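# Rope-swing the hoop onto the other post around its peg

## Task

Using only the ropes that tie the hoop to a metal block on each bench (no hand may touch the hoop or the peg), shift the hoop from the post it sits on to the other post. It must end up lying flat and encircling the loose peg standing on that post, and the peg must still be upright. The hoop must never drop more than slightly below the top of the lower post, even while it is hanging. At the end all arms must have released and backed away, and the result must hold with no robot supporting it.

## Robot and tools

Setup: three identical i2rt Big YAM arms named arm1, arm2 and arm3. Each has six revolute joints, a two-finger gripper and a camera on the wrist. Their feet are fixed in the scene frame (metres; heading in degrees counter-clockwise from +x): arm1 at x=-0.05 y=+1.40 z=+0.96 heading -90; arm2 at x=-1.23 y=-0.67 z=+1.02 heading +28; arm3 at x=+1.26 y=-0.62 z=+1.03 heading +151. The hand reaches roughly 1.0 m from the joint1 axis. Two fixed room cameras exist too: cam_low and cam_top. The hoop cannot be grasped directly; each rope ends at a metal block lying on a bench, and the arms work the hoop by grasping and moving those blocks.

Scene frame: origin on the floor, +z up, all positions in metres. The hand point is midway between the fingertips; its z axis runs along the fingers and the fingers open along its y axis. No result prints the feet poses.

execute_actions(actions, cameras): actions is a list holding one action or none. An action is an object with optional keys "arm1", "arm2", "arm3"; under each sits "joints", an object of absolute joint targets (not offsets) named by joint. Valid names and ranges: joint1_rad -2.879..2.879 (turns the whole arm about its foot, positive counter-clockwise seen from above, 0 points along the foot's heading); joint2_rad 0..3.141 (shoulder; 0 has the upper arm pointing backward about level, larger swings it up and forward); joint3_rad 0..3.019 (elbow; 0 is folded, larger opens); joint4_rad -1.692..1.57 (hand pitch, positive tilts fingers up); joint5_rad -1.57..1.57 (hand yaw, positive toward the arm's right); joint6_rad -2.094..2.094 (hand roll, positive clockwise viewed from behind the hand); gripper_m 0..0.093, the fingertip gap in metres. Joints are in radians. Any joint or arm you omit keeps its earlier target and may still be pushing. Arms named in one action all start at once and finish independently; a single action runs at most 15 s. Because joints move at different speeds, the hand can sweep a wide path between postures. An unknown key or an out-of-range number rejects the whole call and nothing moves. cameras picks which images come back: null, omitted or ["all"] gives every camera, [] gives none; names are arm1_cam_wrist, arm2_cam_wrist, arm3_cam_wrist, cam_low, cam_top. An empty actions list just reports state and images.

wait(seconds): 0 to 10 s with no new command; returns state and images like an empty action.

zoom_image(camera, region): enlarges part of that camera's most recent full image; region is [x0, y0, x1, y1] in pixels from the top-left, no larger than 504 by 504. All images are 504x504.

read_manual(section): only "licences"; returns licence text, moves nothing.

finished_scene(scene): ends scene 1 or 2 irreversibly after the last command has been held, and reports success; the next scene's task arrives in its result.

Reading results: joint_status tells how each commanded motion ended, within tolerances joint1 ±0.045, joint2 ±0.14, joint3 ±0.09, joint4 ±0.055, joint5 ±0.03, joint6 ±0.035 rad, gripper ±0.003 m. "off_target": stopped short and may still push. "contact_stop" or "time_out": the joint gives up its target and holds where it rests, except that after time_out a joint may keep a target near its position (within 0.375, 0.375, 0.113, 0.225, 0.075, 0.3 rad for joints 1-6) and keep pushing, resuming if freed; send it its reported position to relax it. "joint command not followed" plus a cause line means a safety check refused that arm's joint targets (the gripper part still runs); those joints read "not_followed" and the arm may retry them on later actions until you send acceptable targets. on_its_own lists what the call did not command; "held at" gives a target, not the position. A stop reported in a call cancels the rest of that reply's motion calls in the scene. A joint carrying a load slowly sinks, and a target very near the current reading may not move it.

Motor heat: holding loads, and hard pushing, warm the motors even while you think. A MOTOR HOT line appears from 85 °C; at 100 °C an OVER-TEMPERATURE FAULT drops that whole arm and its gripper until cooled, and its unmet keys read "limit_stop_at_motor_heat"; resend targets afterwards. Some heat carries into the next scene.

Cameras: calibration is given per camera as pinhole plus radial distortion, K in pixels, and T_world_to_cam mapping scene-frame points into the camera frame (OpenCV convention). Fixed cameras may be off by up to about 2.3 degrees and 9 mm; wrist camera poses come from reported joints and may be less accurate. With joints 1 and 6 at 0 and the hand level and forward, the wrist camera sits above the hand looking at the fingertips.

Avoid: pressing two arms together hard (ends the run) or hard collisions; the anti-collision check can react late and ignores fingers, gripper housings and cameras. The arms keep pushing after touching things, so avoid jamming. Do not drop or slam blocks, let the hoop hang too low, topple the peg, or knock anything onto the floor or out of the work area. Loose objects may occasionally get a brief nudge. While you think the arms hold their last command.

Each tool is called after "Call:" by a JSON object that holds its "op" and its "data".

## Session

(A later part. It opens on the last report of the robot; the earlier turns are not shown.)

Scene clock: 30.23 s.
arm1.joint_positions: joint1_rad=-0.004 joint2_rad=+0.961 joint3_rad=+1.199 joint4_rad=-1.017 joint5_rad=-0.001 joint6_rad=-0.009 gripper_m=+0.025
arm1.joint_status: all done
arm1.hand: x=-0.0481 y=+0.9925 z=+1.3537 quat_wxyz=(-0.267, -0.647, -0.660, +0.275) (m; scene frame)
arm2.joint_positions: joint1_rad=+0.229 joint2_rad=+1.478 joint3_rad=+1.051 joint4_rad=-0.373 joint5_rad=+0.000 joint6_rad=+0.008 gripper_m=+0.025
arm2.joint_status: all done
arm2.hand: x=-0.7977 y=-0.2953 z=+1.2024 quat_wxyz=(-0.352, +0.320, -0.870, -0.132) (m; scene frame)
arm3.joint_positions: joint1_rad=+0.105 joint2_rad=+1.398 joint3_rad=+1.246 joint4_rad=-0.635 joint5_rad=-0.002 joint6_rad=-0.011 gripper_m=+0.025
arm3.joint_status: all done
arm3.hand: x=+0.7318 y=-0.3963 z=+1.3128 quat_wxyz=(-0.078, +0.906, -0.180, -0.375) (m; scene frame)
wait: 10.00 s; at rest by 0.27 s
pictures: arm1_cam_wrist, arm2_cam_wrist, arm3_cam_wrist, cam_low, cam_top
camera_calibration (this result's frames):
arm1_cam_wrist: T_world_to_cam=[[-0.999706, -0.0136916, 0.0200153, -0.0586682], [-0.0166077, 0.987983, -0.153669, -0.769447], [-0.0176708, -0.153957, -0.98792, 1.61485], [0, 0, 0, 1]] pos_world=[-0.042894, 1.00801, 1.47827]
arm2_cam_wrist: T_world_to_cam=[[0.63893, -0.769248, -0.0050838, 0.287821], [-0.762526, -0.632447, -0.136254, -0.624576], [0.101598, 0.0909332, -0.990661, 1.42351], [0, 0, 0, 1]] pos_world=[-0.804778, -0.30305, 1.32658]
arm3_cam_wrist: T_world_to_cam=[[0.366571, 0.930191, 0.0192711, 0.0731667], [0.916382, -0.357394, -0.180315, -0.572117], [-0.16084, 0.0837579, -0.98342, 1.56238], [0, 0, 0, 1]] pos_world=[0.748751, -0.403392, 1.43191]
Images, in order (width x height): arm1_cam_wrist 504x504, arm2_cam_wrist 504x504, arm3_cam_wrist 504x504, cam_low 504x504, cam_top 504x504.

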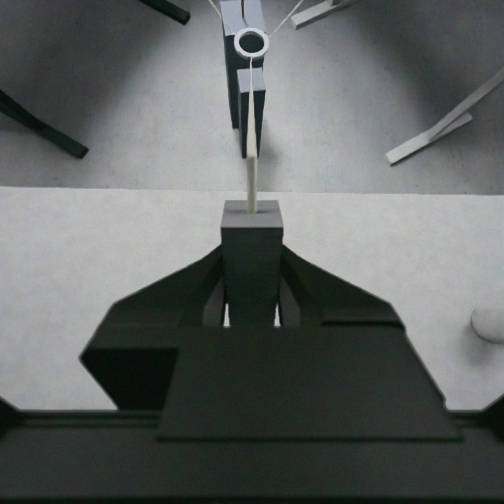

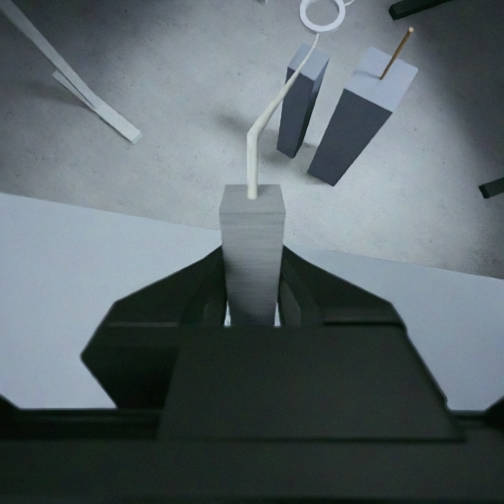

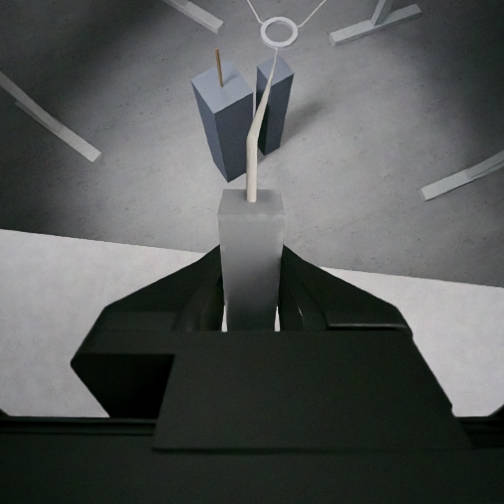

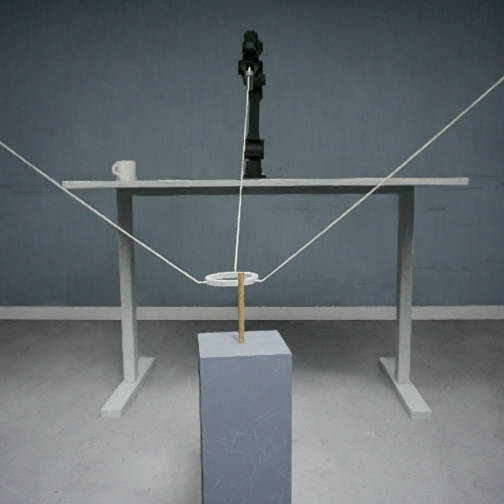

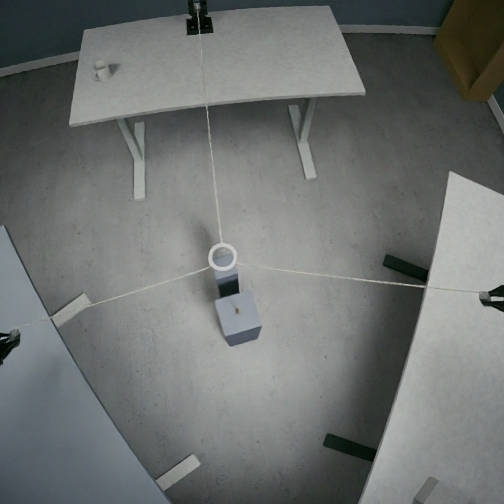

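Call:
{"op": "execute_actions", "data": {"actions": [{"arm1":{"joints":{"joint1_rad":0.03,"joint2_rad":1.015,"joint3_rad":1.466,"joint4_rad":-1.174}},"arm2":{"joints":{"joint1_rad":0.14,"joint2_rad":1.178,"joint3_rad":1.013,"joint4_rad":-0.609}},"arm3":{"joints":{"joint1_rad":0.236,"joint2_rad":1.137,"joint3_rad":1.211,"joint4_rad":-0.851}}}], "cameras": ["cam_low","cam_top"]}}

Call:
{"op": "wait", "data": {"seconds": 10}}

Call:
{"op": "zoom_image", "data": {"camera": "cam_low", "region": [150, 190, 330, 370]}}

Call:
{"op": "zoom_image", "data": {"camera": "cam_top", "region": [170, 230, 300, 360]}}

Scene clock: 32.67 s.
arm1.joint_positions: joint1_rad=+0.023 joint2_rad=+1.030 joint3_rad=+1.404 joint4_rad=-1.171 joint5_rad=-0.001 joint6_rad=-0.009 gripper_m=+0.025
arm1.joint_status: all done
arm1.hand: x=-0.0365 y=+0.9867 z=+1.4096 quat_wxyz=(-0.264, -0.641, -0.671, +0.264) (m; scene frame)
arm2.joint_positions: joint1_rad=+0.130 joint2_rad=+1.184 joint3_rad=+0.987 joint4_rad=-0.604 joint5_rad=+0.000 joint6_rad=+0.008 gripper_m=+0.025
arm2.joint_status: all done
arm2.hand: x=-0.8331 y=-0.3893 z=+1.2785 quat_wxyz=(-0.357, +0.276, -0.885, -0.114) (m; scene frame)
arm3.joint_positions: joint1_rad=+0.242 joint2_rad=+1.137 joint3_rad=+1.200 joint4_rad=-0.840 joint5_rad=+0.000 joint6_rad=-0.010 gripper_m=+0.025
arm3.joint_status: all done
arm3.hand: x=+0.7965 y=-0.4956 z=+1.3837 quat_wxyz=(-0.054, +0.914, -0.118, -0.383) (m; scene frame)
pictures: cam_low, cam_top
Images, in order (width x height): cam_low 504x504, cam_top 504x504.

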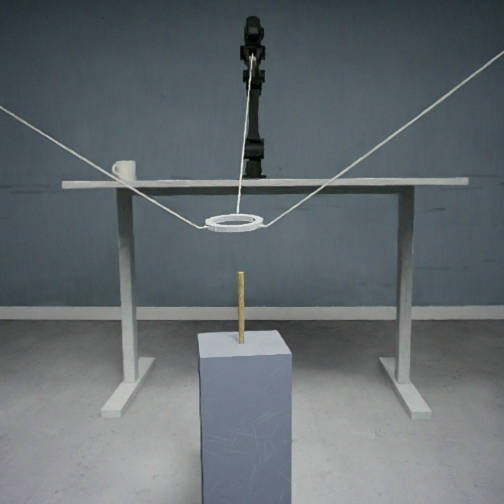

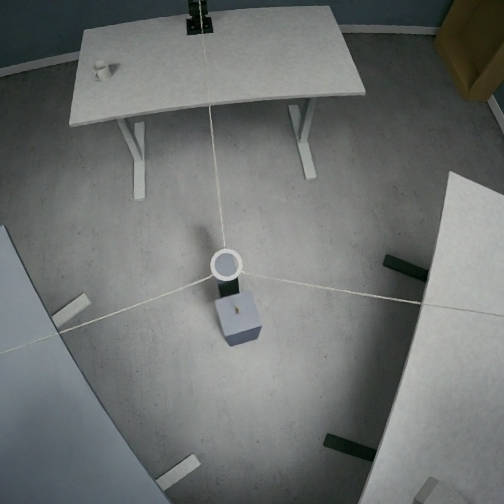

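Scene clock: 42.67 s.
arm1.joint_positions: joint1_rad=+0.023 joint2_rad=+1.030 joint3_rad=+1.404 joint4_rad=-1.171 joint5_rad=-0.001 joint6_rad=-0.009 gripper_m=+0.025
arm1.joint_status: all done
arm1.hand: x=-0.0365 y=+0.9867 z=+1.4096 quat_wxyz=(-0.264, -0.641, -0.671, +0.264) (m; scene frame)
arm2.joint_positions: joint1_rad=+0.130 joint2_rad=+1.184 joint3_rad=+0.987 joint4_rad=-0.604 joint5_rad=+0.000 joint6_rad=+0.008 gripper_m=+0.025
arm2.joint_status: all done
arm2.hand: x=-0.8331 y=-0.3893 z=+1.2785 quat_wxyz=(-0.357, +0.276, -0.885, -0.114) (m; scene frame)
arm3.joint_positions: joint1_rad=+0.242 joint2_rad=+1.137 joint3_rad=+1.200 joint4_rad=-0.840 joint5_rad=+0.000 joint6_rad=-0.010 gripper_m=+0.025
arm3.joint_status: all done
arm3.hand: x=+0.7965 y=-0.4956 z=+1.3837 quat_wxyz=(-0.054, +0.914, -0.118, -0.383) (m; scene frame)
wait: 10.00 s; at rest by 0.27 s
pictures: arm1_cam_wrist, arm2_cam_wrist, arm3_cam_wrist, cam_low, cam_top
camera_calibration (this result's frames):
arm1_cam_wrist: T_world_to_cam=[[-0.999, -0.0402829, 0.0193935, -0.0210743], [-0.042526, 0.99005, -0.13414, -0.785511], [-0.013797, -0.134831, -0.990773, 1.65469], [0, 0, 0, 1]] pos_world=[-0.0316281, 0.999949, 1.53446]
arm2_cam_wrist: T_world_to_cam=[[0.559928, -0.828526, -0.00499019, 0.149441], [-0.821352, -0.554268, -0.134787, -0.721084], [0.108909, 0.0795697, -0.990862, 1.51288], [0, 0, 0, 1]] pos_world=[-0.840705, -0.396237, 1.40261]
arm3_cam_wrist: T_world_to_cam=[[0.237675, 0.971131, 0.0203647, 0.261807], [0.954632, -0.229661, -0.189561, -0.608543], [-0.179411, 0.0644946, -0.981658, 1.65358], [0, 0, 0, 1]] pos_world=[0.815382, -0.500655, 1.50257]
Images, in order (width x height): arm1_cam_wrist 504x504, arm2_cam_wrist 504x504, arm3_cam_wrist 504x504, cam_low 504x504, cam_top 504x504.

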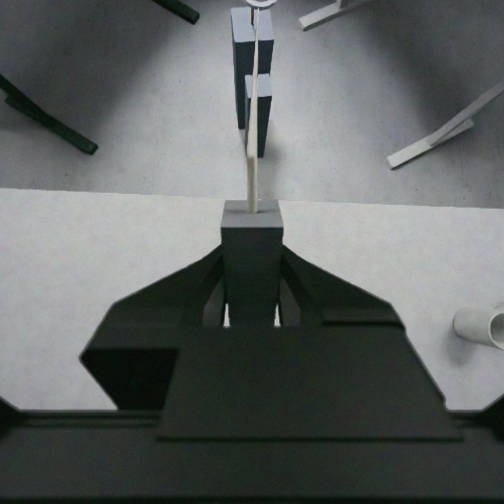

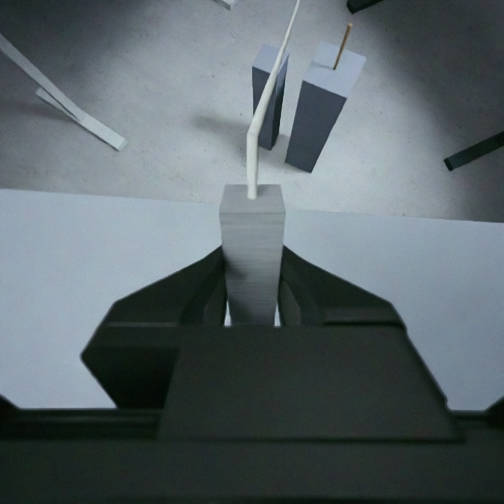

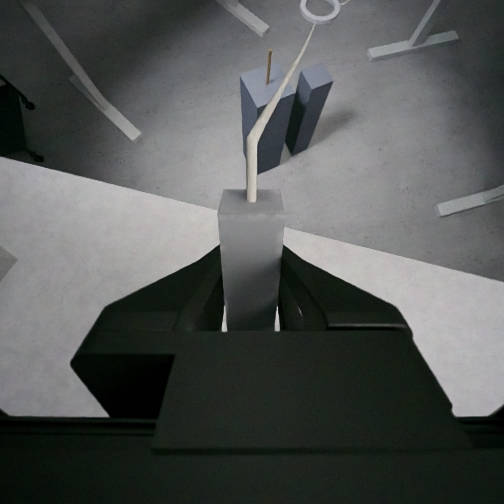

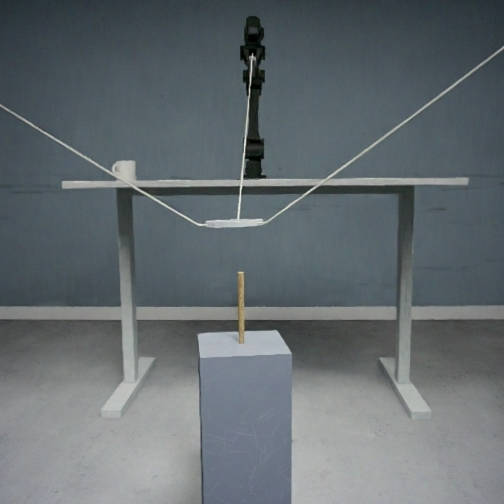

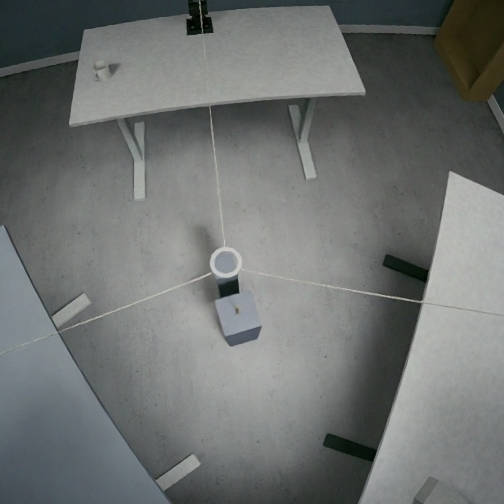

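Region (150, 190, 330, 370) of cam_low's 504x504 image, scaled by 2.800, with more detail than that image has.

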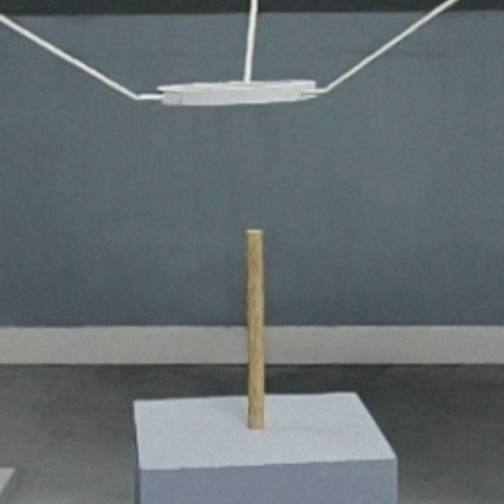

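Region (170, 230, 300, 360) of cam_top's 504x504 image, scaled by 3.877, with more detail than that image has.

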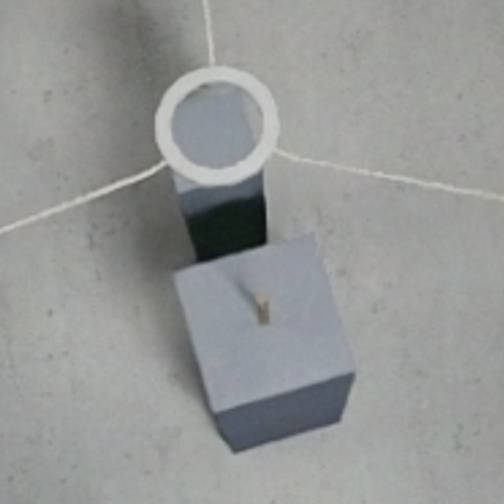

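Call:
{"op": "execute_actions", "data": {"actions": [{"arm1":{"joints":{"joint1_rad":0.064,"joint2_rad":1.462,"joint3_rad":1.85,"joint4_rad":-1.08}},"arm2":{"joints":{"joint1_rad":-0.201,"joint2_rad":1.03,"joint3_rad":0.878,"joint4_rad":-0.62}},"arm3":{"joints":{"joint1_rad":0.583,"joint2_rad":1.018,"joint3_rad":1.103,"joint4_rad":-0.857}}}], "cameras": ["cam_low","cam_top"]}}

Call:
{"op": "wait", "data": {"seconds": 10}}

Call:
{"op": "zoom_image", "data": {"camera": "cam_low", "region": [150, 190, 330, 370]}}

Call:
{"op": "zoom_image", "data": {"camera": "cam_top", "region": [170, 230, 300, 360]}}

Scene clock: 45.27 s.
arm1.joint_positions: joint1_rad=+0.058 joint2_rad=+1.498 joint3_rad=+1.773 joint4_rad=-1.097 joint5_rad=-0.001 joint6_rad=-0.009 gripper_m=+0.025
arm1.joint_status: all done
arm1.hand: x=-0.0102 y=+0.8032 z=+1.3910 quat_wxyz=(-0.260, -0.632, -0.685, +0.252) (m; scene frame)
arm2.joint_positions: joint1_rad=-0.205 joint2_rad=+1.039 joint3_rad=+0.863 joint4_rad=-0.619 joint5_rad=+0.000 joint6_rad=+0.007 gripper_m=+0.025
arm2.joint_status: all done
arm2.hand: x=-0.8122 y=-0.5501 z=+1.2724 quat_wxyz=(-0.374, +0.125, -0.917, -0.053) (m; scene frame)
arm3.joint_positions: joint1_rad=+0.587 joint2_rad=+1.041 joint3_rad=+1.099 joint4_rad=-0.851 joint5_rad=+0.002 joint6_rad=-0.008 gripper_m=+0.025
arm3.joint_status: all done
arm3.hand: x=+0.8185 y=-0.6562 z=+1.3680 quat_wxyz=(+0.012, +0.924, +0.039, -0.380) (m; scene frame)
pictures: cam_low, cam_top
Images, in order (width x height): cam_low 504x504, cam_top 504x504.

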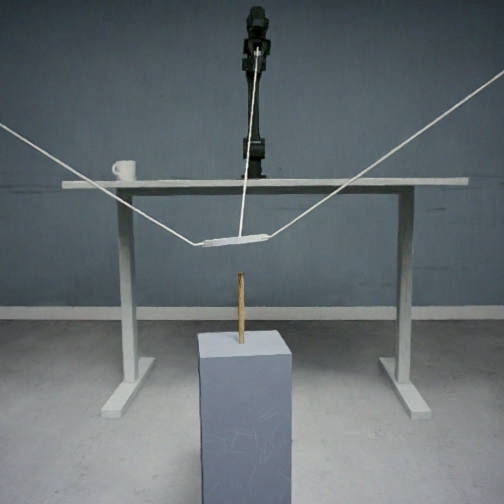

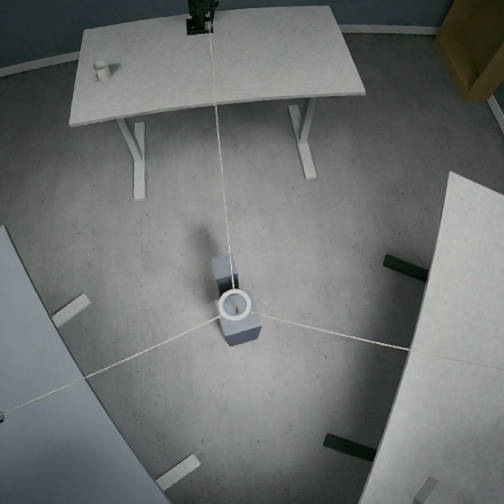

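Scene clock: 55.27 s.
arm1.joint_positions: joint1_rad=+0.058 joint2_rad=+1.498 joint3_rad=+1.773 joint4_rad=-1.097 joint5_rad=-0.001 joint6_rad=-0.009 gripper_m=+0.025
arm1.joint_status: all done
arm1.hand: x=-0.0102 y=+0.8032 z=+1.3910 quat_wxyz=(-0.260, -0.632, -0.685, +0.252) (m; scene frame)
arm2.joint_positions: joint1_rad=-0.205 joint2_rad=+1.039 joint3_rad=+0.863 joint4_rad=-0.619 joint5_rad=+0.000 joint6_rad=+0.007 gripper_m=+0.025
arm2.joint_status: all done
arm2.hand: x=-0.8122 y=-0.5501 z=+1.2724 quat_wxyz=(-0.374, +0.125, -0.917, -0.053) (m; scene frame)
arm3.joint_positions: joint1_rad=+0.587 joint2_rad=+1.041 joint3_rad=+1.099 joint4_rad=-0.851 joint5_rad=+0.002 joint6_rad=-0.008 gripper_m=+0.025
arm3.joint_status: all done
arm3.hand: x=+0.8185 y=-0.6562 z=+1.3680 quat_wxyz=(+0.012, +0.924, +0.039, -0.380) (m; scene frame)
wait: 10.00 s; at rest by 0.27 s
pictures: arm1_cam_wrist, arm2_cam_wrist, arm3_cam_wrist, cam_low, cam_top
camera_calibration (this result's frames):
arm1_cam_wrist: T_world_to_cam=[[-0.997007, -0.0748894, 0.0192053, 0.0262555], [-0.0765465, 0.991072, -0.109167, -0.641089], [-0.0108584, -0.110311, -0.993838, 1.59644], [0, 0, 0, 1]] pos_world=[-0.00556139, 0.813436, 1.51611]
arm2_cam_wrist: T_world_to_cam=[[0.257299, -0.966323, -0.00414151, -0.318171], [-0.956719, -0.254134, -0.141794, -0.729793], [0.135966, 0.0404456, -0.989888, 1.51655], [0, 0, 0, 1]] pos_world=[-0.822541, -0.554259, 1.39642]
arm3_cam_wrist: T_world_to_cam=[[-0.101744, 0.994602, 0.0203567, 0.706174], [0.97924, 0.103737, -0.174146, -0.491788], [-0.175318, 0.00221573, -0.984509, 1.61213], [0, 0, 0, 1]] pos_world=[0.836062, -0.654917, 1.48714]
Images, in order (width x height): arm1_cam_wrist 504x504, arm2_cam_wrist 504x504, arm3_cam_wrist 504x504, cam_low 504x504, cam_top 504x504.

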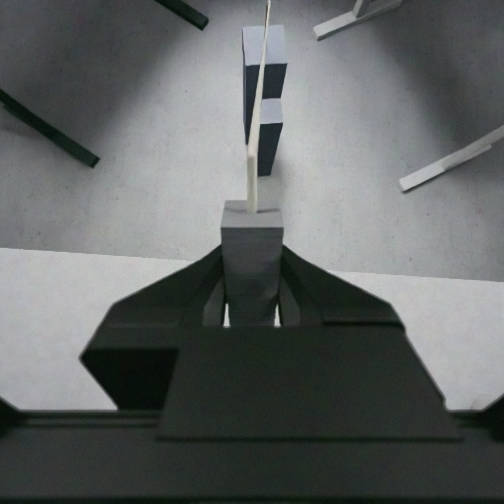

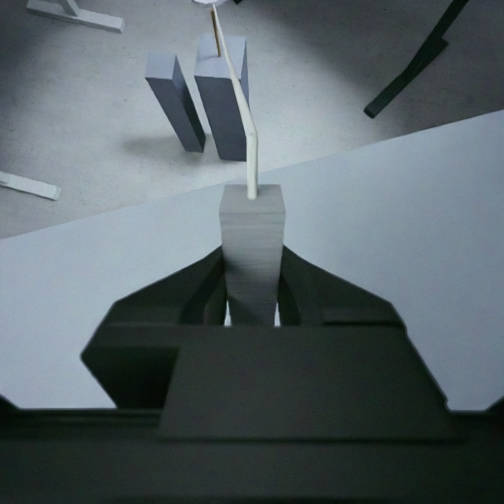

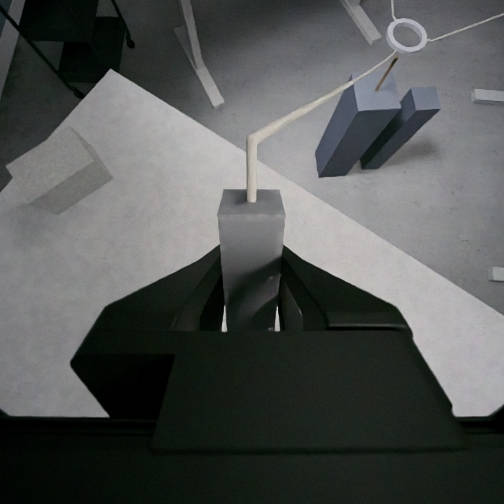

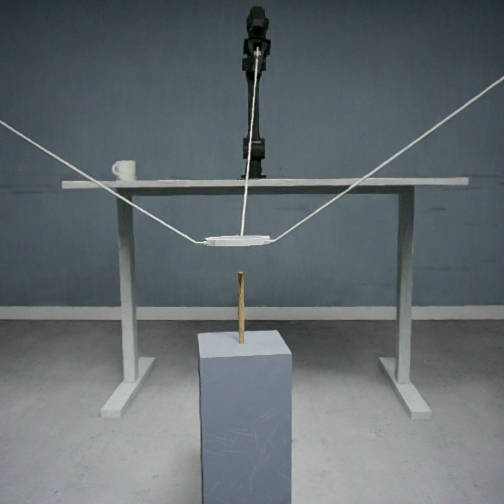

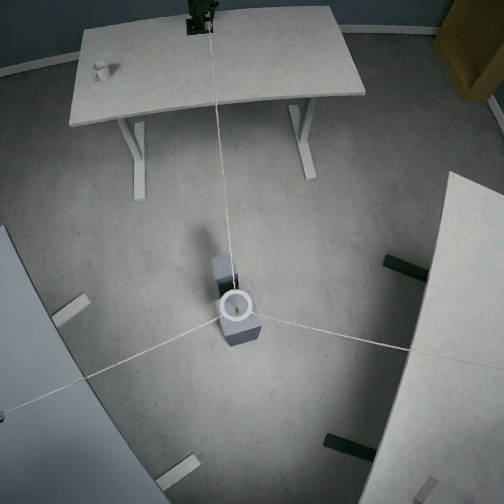

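Region (150, 190, 330, 370) of cam_low's 504x504 image, scaled by 2.800, with more detail than that image has.

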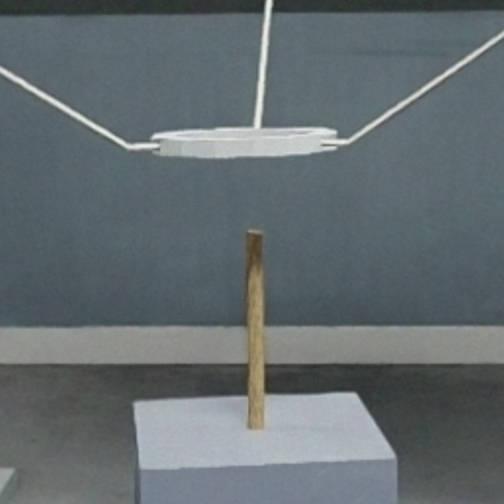

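Region (170, 230, 300, 360) of cam_top's 504x504 image, scaled by 3.877, with more detail than that image has.

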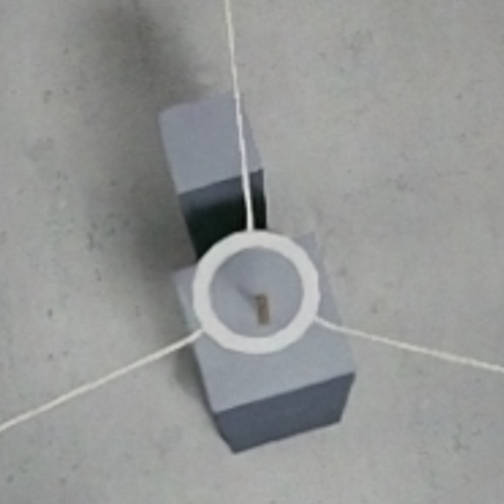

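Call:
{"op": "execute_actions", "data": {"actions": [{"arm1":{"joints":{"joint2_rad":1.448,"joint3_rad":1.58,"joint4_rad":-0.881}},"arm2":{"joints":{"joint2_rad":1.112,"joint3_rad":0.698,"joint4_rad":-0.319}},"arm3":{"joints":{"joint2_rad":1.035,"joint3_rad":0.899,"joint4_rad":-0.607}}}], "cameras": ["cam_low","cam_top"]}}

Call:
{"op": "wait", "data": {"seconds": 8}}

Call:
{"op": "zoom_image", "data": {"camera": "cam_low", "region": [150, 190, 330, 370]}}

Call:
{"op": "zoom_image", "data": {"camera": "cam_top", "region": [170, 230, 300, 360]}}

Scene clock: 57.33 s.
arm1.joint_positions: joint1_rad=+0.058 joint2_rad=+1.477 joint3_rad=+1.547 joint4_rad=-0.905 joint5_rad=-0.001 joint6_rad=-0.009 gripper_m=+0.025
arm1.joint_status: all done
arm1.hand: x=-0.0108 y=+0.8008 z=+1.3129 quat_wxyz=(-0.256, -0.634, -0.687, +0.248) (m; scene frame)
arm2.joint_positions: joint1_rad=-0.205 joint2_rad=+1.132 joint3_rad=+0.668 joint4_rad=-0.343 joint5_rad=+0.000 joint6_rad=+0.007 gripper_m=+0.025
arm2.joint_status: all done
arm2.hand: x=-0.8146 y=-0.5508 z=+1.1772 quat_wxyz=(-0.369, +0.126, -0.919, -0.053) (m; scene frame)
arm3.joint_positions: joint1_rad=+0.587 joint2_rad=+1.041 joint3_rad=+0.891 joint4_rad=-0.638 joint5_rad=+0.002 joint6_rad=-0.008 gripper_m=+0.025
arm3.joint_status: all done
arm3.hand: x=+0.8211 y=-0.6559 z=+1.2895 quat_wxyz=(+0.012, +0.923, +0.039, -0.382) (m; scene frame)
pictures: cam_low, cam_top
Images, in order (width x height): cam_low 504x504, cam_top 504x504.

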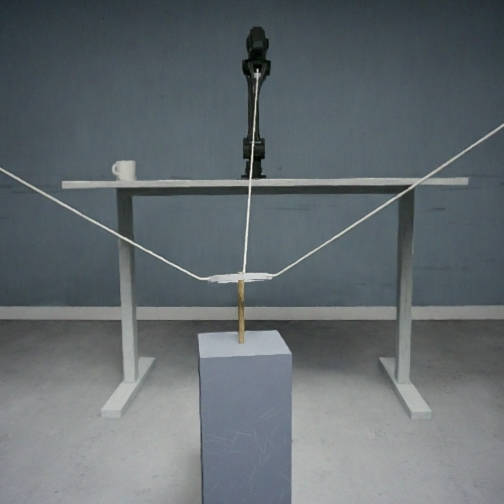

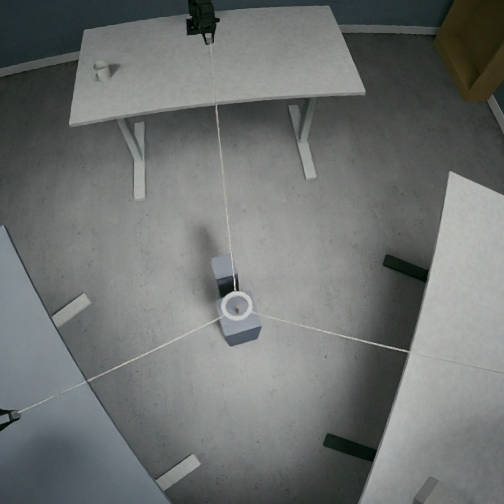

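Scene clock: 65.33 s.
arm1.joint_positions: joint1_rad=+0.058 joint2_rad=+1.477 joint3_rad=+1.547 joint4_rad=-0.905 joint5_rad=-0.001 joint6_rad=-0.009 gripper_m=+0.025
arm1.joint_status: all done
arm1.hand: x=-0.0108 y=+0.8008 z=+1.3129 quat_wxyz=(-0.256, -0.634, -0.687, +0.248) (m; scene frame)
arm2.joint_positions: joint1_rad=-0.205 joint2_rad=+1.132 joint3_rad=+0.668 joint4_rad=-0.343 joint5_rad=+0.000 joint6_rad=+0.007 gripper_m=+0.025
arm2.joint_status: all done
arm2.hand: x=-0.8146 y=-0.5508 z=+1.1772 quat_wxyz=(-0.369, +0.126, -0.919, -0.053) (m; scene frame)
arm3.joint_positions: joint1_rad=+0.587 joint2_rad=+1.041 joint3_rad=+0.891 joint4_rad=-0.638 joint5_rad=+0.002 joint6_rad=-0.008 gripper_m=+0.025
arm3.joint_status: all done
arm3.hand: x=+0.8211 y=-0.6559 z=+1.2895 quat_wxyz=(+0.012, +0.923, +0.039, -0.382) (m; scene frame)
wait: 8.00 s; at rest by 0.27 s
pictures: arm1_cam_wrist, arm2_cam_wrist, arm3_cam_wrist, cam_low, cam_top
camera_calibration (this result's frames):
arm1_cam_wrist: T_world_to_cam=[[-0.997001, -0.0749979, 0.0190982, 0.0271426], [-0.0765013, 0.992374, -0.0966471, -0.6648], [-0.0117042, -0.0978182, -0.995135, 1.5102], [0, 0, 0, 1]] pos_world=[-0.0061211, 0.809492, 1.43809]
arm2_cam_wrist: T_world_to_cam=[[0.257244, -0.966339, -0.00391701, -0.318991], [-0.958314, -0.254582, -0.129702, -0.761523], [0.124339, 0.0371187, -0.991545, 1.41333], [0, 0, 0, 1]] pos_world=[-0.823451, -0.554584, 1.30136]
arm3_cam_wrist: T_world_to_cam=[[-0.101651, 0.994609, 0.0204788, 0.707488], [0.978367, 0.103677, -0.179025, -0.501126], [-0.180183, 0.00183768, -0.983631, 1.53794], [0, 0, 0, 1]] pos_world=[0.839313, -0.654545, 1.40857]
Images, in order (width x height): arm1_cam_wrist 504x504, arm2_cam_wrist 504x504, arm3_cam_wrist 504x504, cam_low 504x504, cam_top 504x504.

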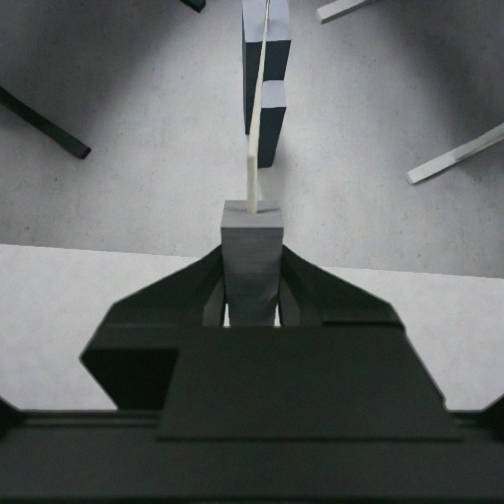

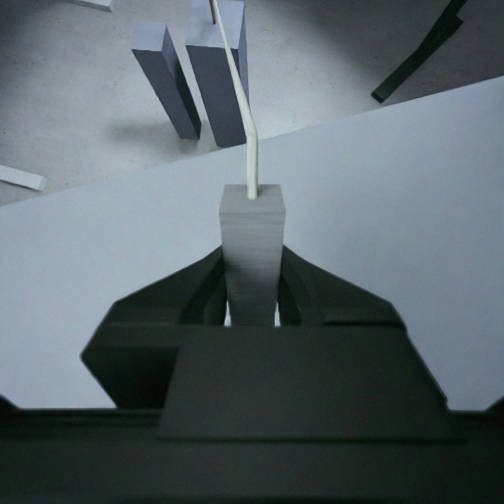

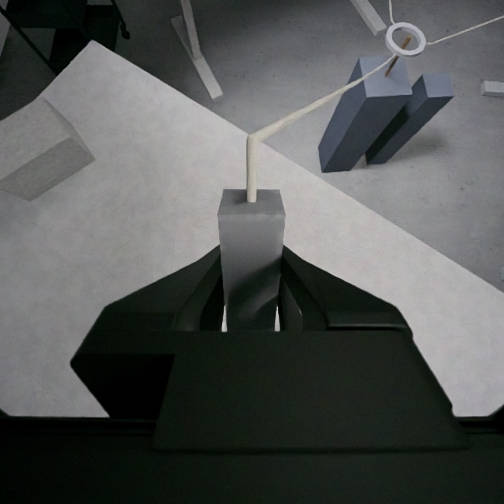

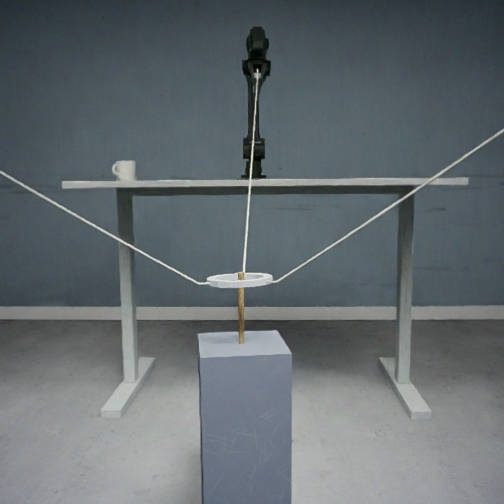

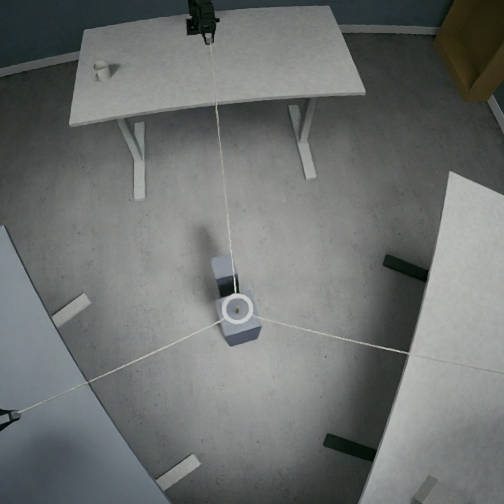

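Region (150, 190, 330, 370) of cam_low's 504x504 image, scaled by 2.800, with more detail than that image has.

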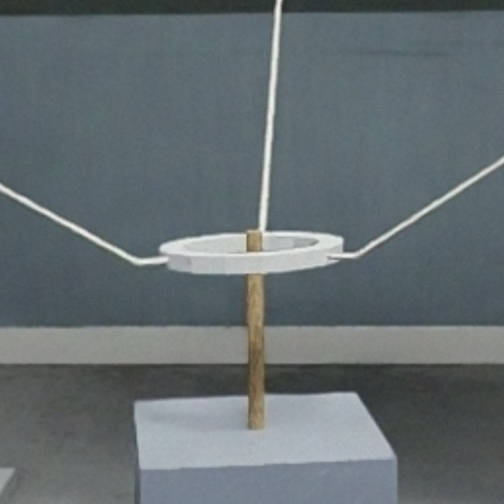

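Region (170, 230, 300, 360) of cam_top's 504x504 image, scaled by 3.877, with more detail than that image has.

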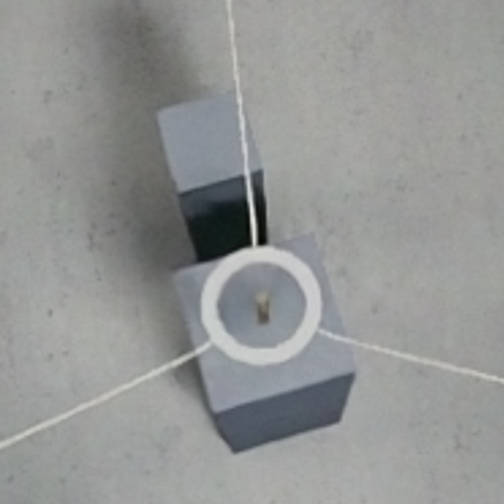

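Call:
{"op": "execute_actions", "data": {"actions": [{"arm1":{"joints":{"joint2_rad":1.475,"joint3_rad":1.338,"joint4_rad":-0.62}},"arm2":{"joints":{"joint2_rad":1.377,"joint3_rad":0.537,"joint4_rad":0.105}},"arm3":{"joints":{"joint2_rad":1.14,"joint3_rad":0.666,"joint4_rad":-0.26}}}], "cameras": ["cam_low","cam_top"]}}

Call:
{"op": "wait", "data": {"seconds": 5}}

Call:
{"op": "zoom_image", "data": {"camera": "cam_low", "region": [150, 190, 330, 370]}}

Call:
{"op": "zoom_image", "data": {"camera": "cam_top", "region": [170, 230, 300, 360]}}

Scene clock: 67.17 s.
arm1.joint_positions: joint1_rad=+0.058 joint2_rad=+1.505 joint3_rad=+1.306 joint4_rad=-0.644 joint5_rad=-0.001 joint6_rad=-0.009 gripper_m=+0.025
arm1.joint_status: all done
arm1.hand: x=-0.0118 y=+0.7989 z=+1.2080 quat_wxyz=(-0.253, -0.635, -0.688, +0.245) (m; scene frame)
arm2.joint_positions: joint1_rad=-0.205 joint2_rad=+1.393 joint3_rad=+0.512 joint4_rad=+0.081 joint5_rad=+0.000 joint6_rad=+0.007 gripper_m=+0.025
arm2.joint_status: all done
arm2.hand: x=-0.8125 y=-0.5503 z=+1.0678 quat_wxyz=(-0.372, +0.126, -0.918, -0.053) (m; scene frame)
arm3.joint_positions: joint1_rad=+0.587 joint2_rad=+1.159 joint3_rad=+0.650 joint4_rad=-0.290 joint5_rad=+0.002 joint6_rad=-0.008 gripper_m=+0.025
arm3.joint_status: all done
arm3.hand: x=+0.8236 y=-0.6555 z=+1.1719 quat_wxyz=(+0.012, +0.925, +0.039, -0.377) (m; scene frame)
pictures: cam_low, cam_top
Images, in order (width x height): cam_low 504x504, cam_top 504x504.

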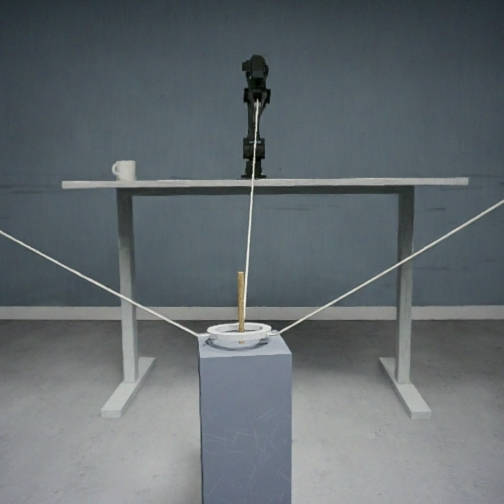

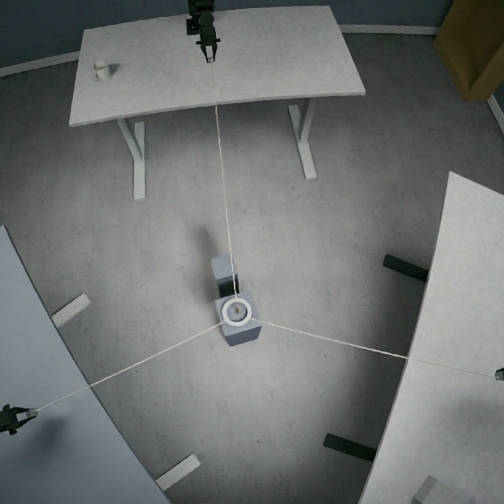

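Scene clock: 72.17 s.
arm1.joint_positions: joint1_rad=+0.058 joint2_rad=+1.505 joint3_rad=+1.306 joint4_rad=-0.644 joint5_rad=-0.001 joint6_rad=-0.009 gripper_m=+0.025
arm1.joint_status: all done
arm1.hand: x=-0.0118 y=+0.7989 z=+1.2080 quat_wxyz=(-0.253, -0.635, -0.688, +0.245) (m; scene frame)
arm2.joint_positions: joint1_rad=-0.205 joint2_rad=+1.393 joint3_rad=+0.512 joint4_rad=+0.081 joint5_rad=+0.000 joint6_rad=+0.007 gripper_m=+0.025
arm2.joint_status: all done
arm2.hand: x=-0.8125 y=-0.5503 z=+1.0678 quat_wxyz=(-0.372, +0.126, -0.918, -0.053) (m; scene frame)
arm3.joint_positions: joint1_rad=+0.587 joint2_rad=+1.159 joint3_rad=+0.650 joint4_rad=-0.290 joint5_rad=+0.002 joint6_rad=-0.008 gripper_m=+0.025
arm3.joint_status: all done
arm3.hand: x=+0.8236 y=-0.6555 z=+1.1719 quat_wxyz=(+0.012, +0.925, +0.039, -0.377) (m; scene frame)
wait: 5.00 s; at rest by 0.27 s
pictures: arm1_cam_wrist, arm2_cam_wrist, arm3_cam_wrist, cam_low, cam_top
camera_calibration (this result's frames):
arm1_cam_wrist: T_world_to_cam=[[-0.996997, -0.0750696, 0.019026, 0.0281706], [-0.0764652, 0.993155, -0.0882915, -0.683793], [-0.0122678, -0.0894812, -0.995913, 1.39998], [0, 0, 0, 1]] pos_world=[-0.00702576, 0.8065, 1.33335]
arm2_cam_wrist: T_world_to_cam=[[0.257278, -0.966329, -0.00405741, -0.319269], [-0.957334, -0.254306, -0.137262, -0.76457], [0.131608, 0.0391987, -0.990527, 1.31056], [0, 0, 0, 1]] pos_world=[-0.822288, -0.554326, 1.1919]
arm3_cam_wrist: T_world_to_cam=[[-0.10158, 0.994627, 0.0199488, 0.71035], [0.98025, 0.103492, -0.168519, -0.538592], [-0.169678, 0.00243663, -0.985496, 1.41668], [0, 0, 0, 1]] pos_world=[0.840492, -0.654246, 1.29119]
Images, in order (width x height): arm1_cam_wrist 504x504, arm2_cam_wrist 504x504, arm3_cam_wrist 504x504, cam_low 504x504, cam_top 504x504.

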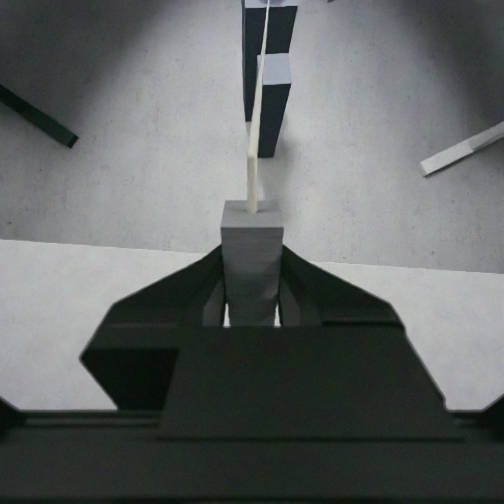

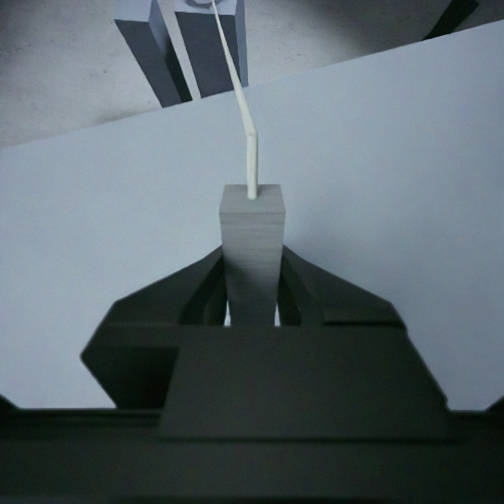

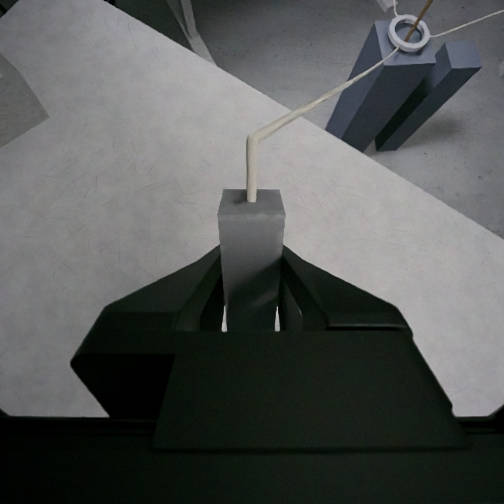

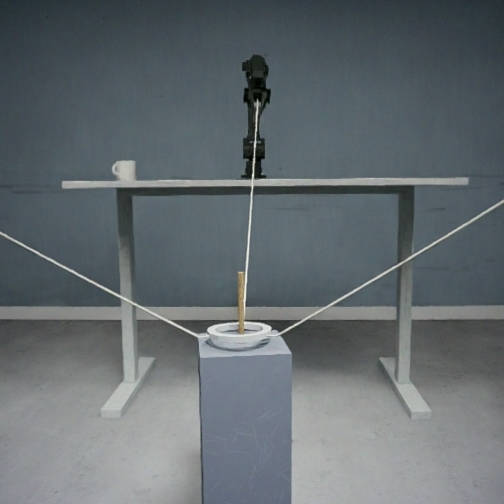

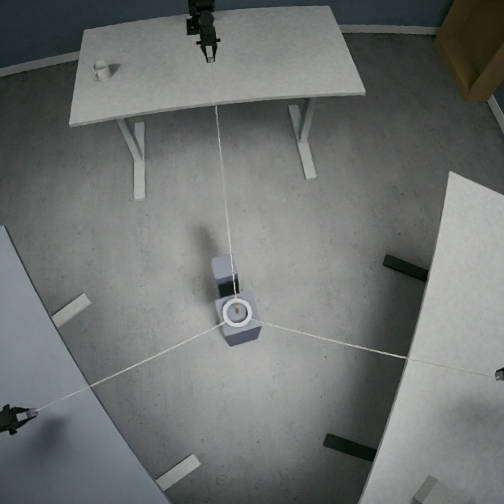

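Region (150, 190, 330, 370) of cam_low's 504x504 image, scaled by 2.800, with more detail than that image has.

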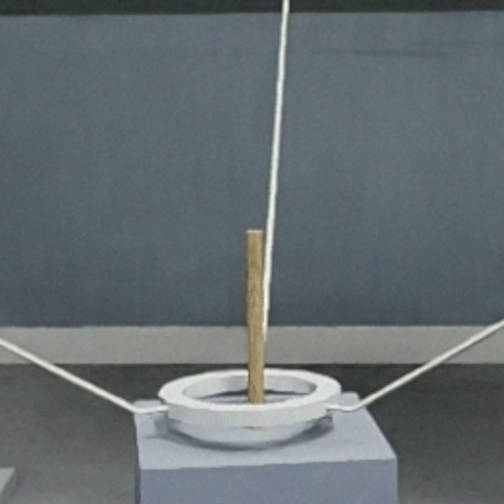

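Region (170, 230, 300, 360) of cam_top's 504x504 image, scaled by 3.877, with more detail than that image has.

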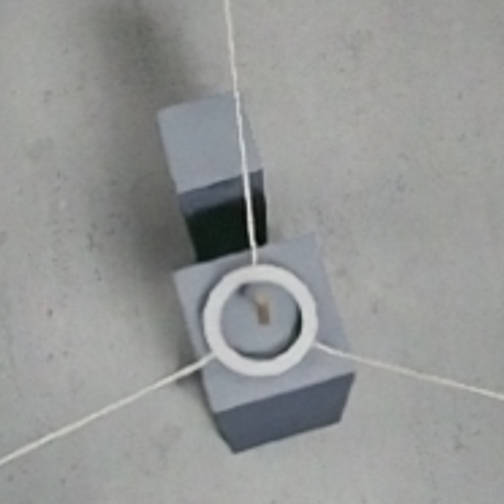

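Call:
{"op": "execute_actions", "data": {"actions": [{"arm1":{"joints":{"joint2_rad":1.985,"joint3_rad":1.55,"joint4_rad":-1.079}},"arm2":{"joints":{"joint2_rad":1.64,"joint3_rad":1.25,"joint4_rad":-0.9}},"arm3":{"joints":{"joint2_rad":2.1,"joint3_rad":1.485,"joint4_rad":-0.89}}}], "cameras": ["cam_low","cam_top"]}}

Scene clock: 75.50 s.
arm1.joint_positions: joint1_rad=+0.059 joint2_rad=+2.013 joint3_rad=+1.529 joint4_rad=-1.070 joint5_rad=-0.002 joint6_rad=-0.007 gripper_m=+0.025
arm1.joint_status: all done
arm1.hand: x=-0.0148 y=+0.8156 z=+0.9748 quat_wxyz=(-0.001, -0.680, -0.733, +0.007) (m; scene frame)
arm2.joint_positions: joint1_rad=-0.205 joint2_rad=+1.643 joint3_rad=+1.212 joint4_rad=-0.891 joint5_rad=+0.000 joint6_rad=+0.007 gripper_m=+0.025
arm2.joint_status: all done
arm2.hand: x=-0.7279 y=-0.5261 z=+1.1288 quat_wxyz=(-0.123, +0.134, -0.983, -0.017) (m; scene frame)
arm3.joint_positions: joint1_rad=+0.587 joint2_rad=+2.109 joint3_rad=+1.427 joint4_rad=-0.878 joint5_rad=+0.001 joint6_rad=-0.007 gripper_m=+0.025
arm3.joint_status: all done
arm3.hand: x=+0.6875 y=-0.6658 z=+0.9641 quat_wxyz=(-0.001, +0.999, +0.042, -0.007) (m; scene frame)
pictures: cam_low, cam_top
Images, in order (width x height): cam_low 504x504, cam_top 504x504.

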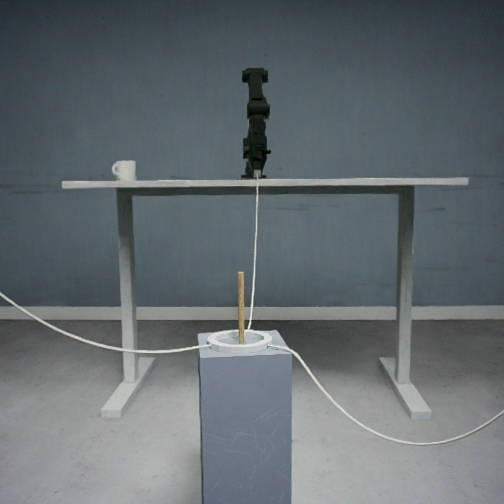

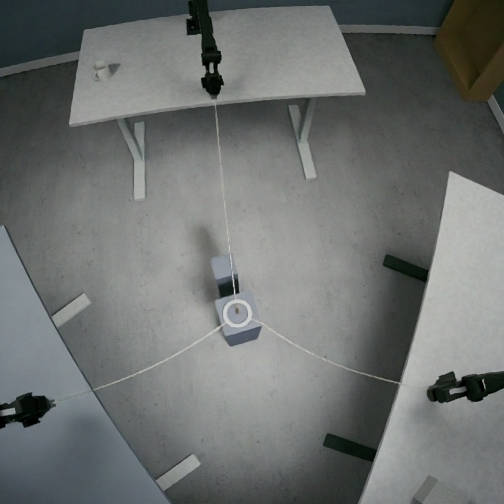

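Call:
{"op": "execute_actions", "data": {"actions": [{"arm1":{"joints":{"joint3_rad":1.515}},"arm2":{"joints":{"joint2_rad":2.095,"joint3_rad":1.543,"joint4_rad":-0.998}},"arm3":{"joints":{"joint2_rad":2.125}}}], "cameras": []}}

Scene clock: 77.40 s.
arm1.joint_positions: joint1_rad=+0.059 joint2_rad=+2.013 joint3_rad=+1.502 joint4_rad=-1.071 joint5_rad=-0.002 joint6_rad=-0.007 gripper_m=+0.025
arm1.joint_status: all done
arm1.hand: x=-0.0157 y=+0.8277 z=+0.9657 quat_wxyz=(+0.010, -0.680, -0.733, -0.003) (m; scene frame)
arm2.joint_positions: joint1_rad=-0.205 joint2_rad=+2.116 joint3_rad=+1.509 joint4_rad=-0.991 joint5_rad=+0.000 joint6_rad=+0.006 gripper_m=+0.025
arm2.joint_status: all done
arm2.hand: x=-0.6711 y=-0.5100 z=+0.9790 quat_wxyz=(+0.013, +0.136, -0.991, +0.002) (m; scene frame)
arm3.joint_positions: joint1_rad=+0.587 joint2_rad=+2.109 joint3_rad=+1.427 joint4_rad=-0.878 joint5_rad=+0.001 joint6_rad=-0.007 gripper_m=+0.025
arm3.joint_status: all done
arm3.hand: x=+0.6875 y=-0.6658 z=+0.9641 quat_wxyz=(-0.001, +0.999, +0.042, -0.007) (m; scene frame)
pictures: none
No camera images: the call's "cameras" was empty. Leave "cameras" out to get every camera's image.

Call:
{"op": "execute_actions", "data": {"actions": [{"arm1":{"joints":{"gripper_m":0.06}},"arm2":{"joints":{"gripper_m":0.06}},"arm3":{"joints":{"gripper_m":0.06}}}], "cameras": []}}

Call:
{"op": "execute_actions", "data": {"actions": [{"arm1":{"joints":{"joint2_rad":1.7}},"arm2":{"joints":{"joint2_rad":1.8}},"arm3":{"joints":{"joint2_rad":1.8}}}], "cameras": ["cam_low","cam_top"]}}

Scene clock: 78.47 s.
arm1.joint_positions: joint1_rad=+0.059 joint2_rad=+2.012 joint3_rad=+1.502 joint4_rad=-1.071 joint5_rad=-0.002 joint6_rad=-0.007 gripper_m=+0.060
arm1.joint_status: all done
arm1.hand: x=-0.0157 y=+0.8276 z=+0.9659 quat_wxyz=(+0.010, -0.680, -0.733, -0.003) (m; scene frame)
arm2.joint_positions: joint1_rad=-0.205 joint2_rad=+2.108 joint3_rad=+1.509 joint4_rad=-0.991 joint5_rad=+0.000 joint6_rad=+0.006 gripper_m=+0.060
arm2.joint_status: all done
arm2.hand: x=-0.6699 y=-0.5096 z=+0.9833 quat_wxyz=(+0.010, +0.136, -0.991, +0.002) (m; scene frame)
arm3.joint_positions: joint1_rad=+0.587 joint2_rad=+2.109 joint3_rad=+1.429 joint4_rad=-0.878 joint5_rad=+0.001 joint6_rad=-0.007 gripper_m=+0.060
arm3.joint_status: all done
arm3.hand: x=+0.6868 y=-0.6659 z=+0.9645 quat_wxyz=(-0.001, +0.999, +0.042, -0.007) (m; scene frame)
pictures: none
No camera images: the call's "cameras" was empty. Leave "cameras" out to get every camera's image.

Scene clock: 79.83 s.
arm1.joint_positions: joint1_rad=+0.059 joint2_rad=+1.703 joint3_rad=+1.494 joint4_rad=-1.072 joint5_rad=-0.002 joint6_rad=-0.007 gripper_m=+0.060
arm1.joint_status: all done
arm1.hand: x=-0.0133 y=+0.8190 z=+1.1368 quat_wxyz=(-0.100, -0.673, -0.726, +0.100) (m; scene frame)
arm2.joint_positions: joint1_rad=-0.205 joint2_rad=+1.792 joint3_rad=+1.527 joint4_rad=-0.992 joint5_rad=+0.000 joint6_rad=+0.006 gripper_m=+0.060
arm2.joint_status: all done
arm2.hand: x=-0.6398 y=-0.5009 z=+1.1748 quat_wxyz=(-0.155, +0.134, -0.979, -0.022) (m; scene frame)
arm3.joint_positions: joint1_rad=+0.587 joint2_rad=+1.777 joint3_rad=+1.460 joint4_rad=-0.879 joint5_rad=+0.001 joint6_rad=-0.007 gripper_m=+0.060
arm3.joint_status: all done
arm3.hand: x=+0.6431 y=-0.6696 z=+1.1689 quat_wxyz=(+0.005, +0.982, +0.041, -0.187) (m; scene frame)
pictures: cam_low, cam_top
Images, in order (width x height): cam_low 504x504, cam_top 504x504.

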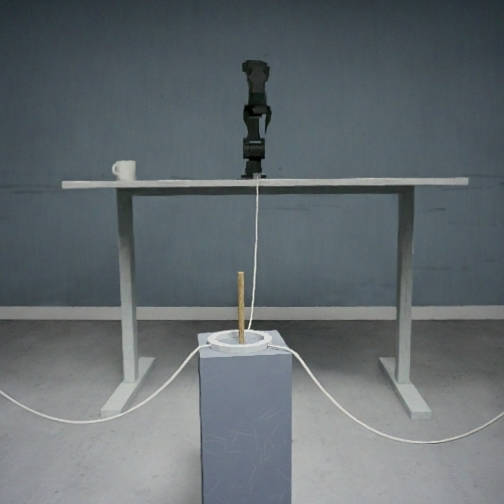

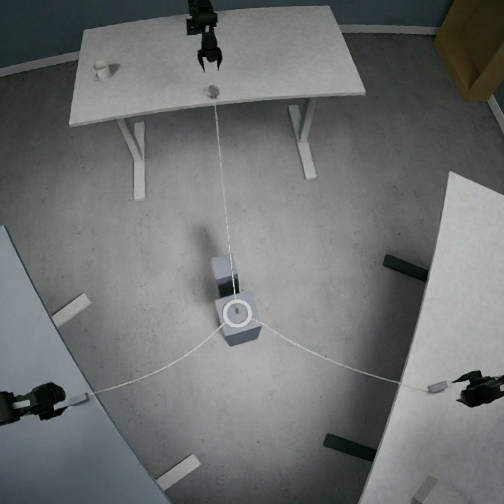

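Call:
{"op": "finished_scene", "data": {"scene": 2}}

The scene is finished: the task was done.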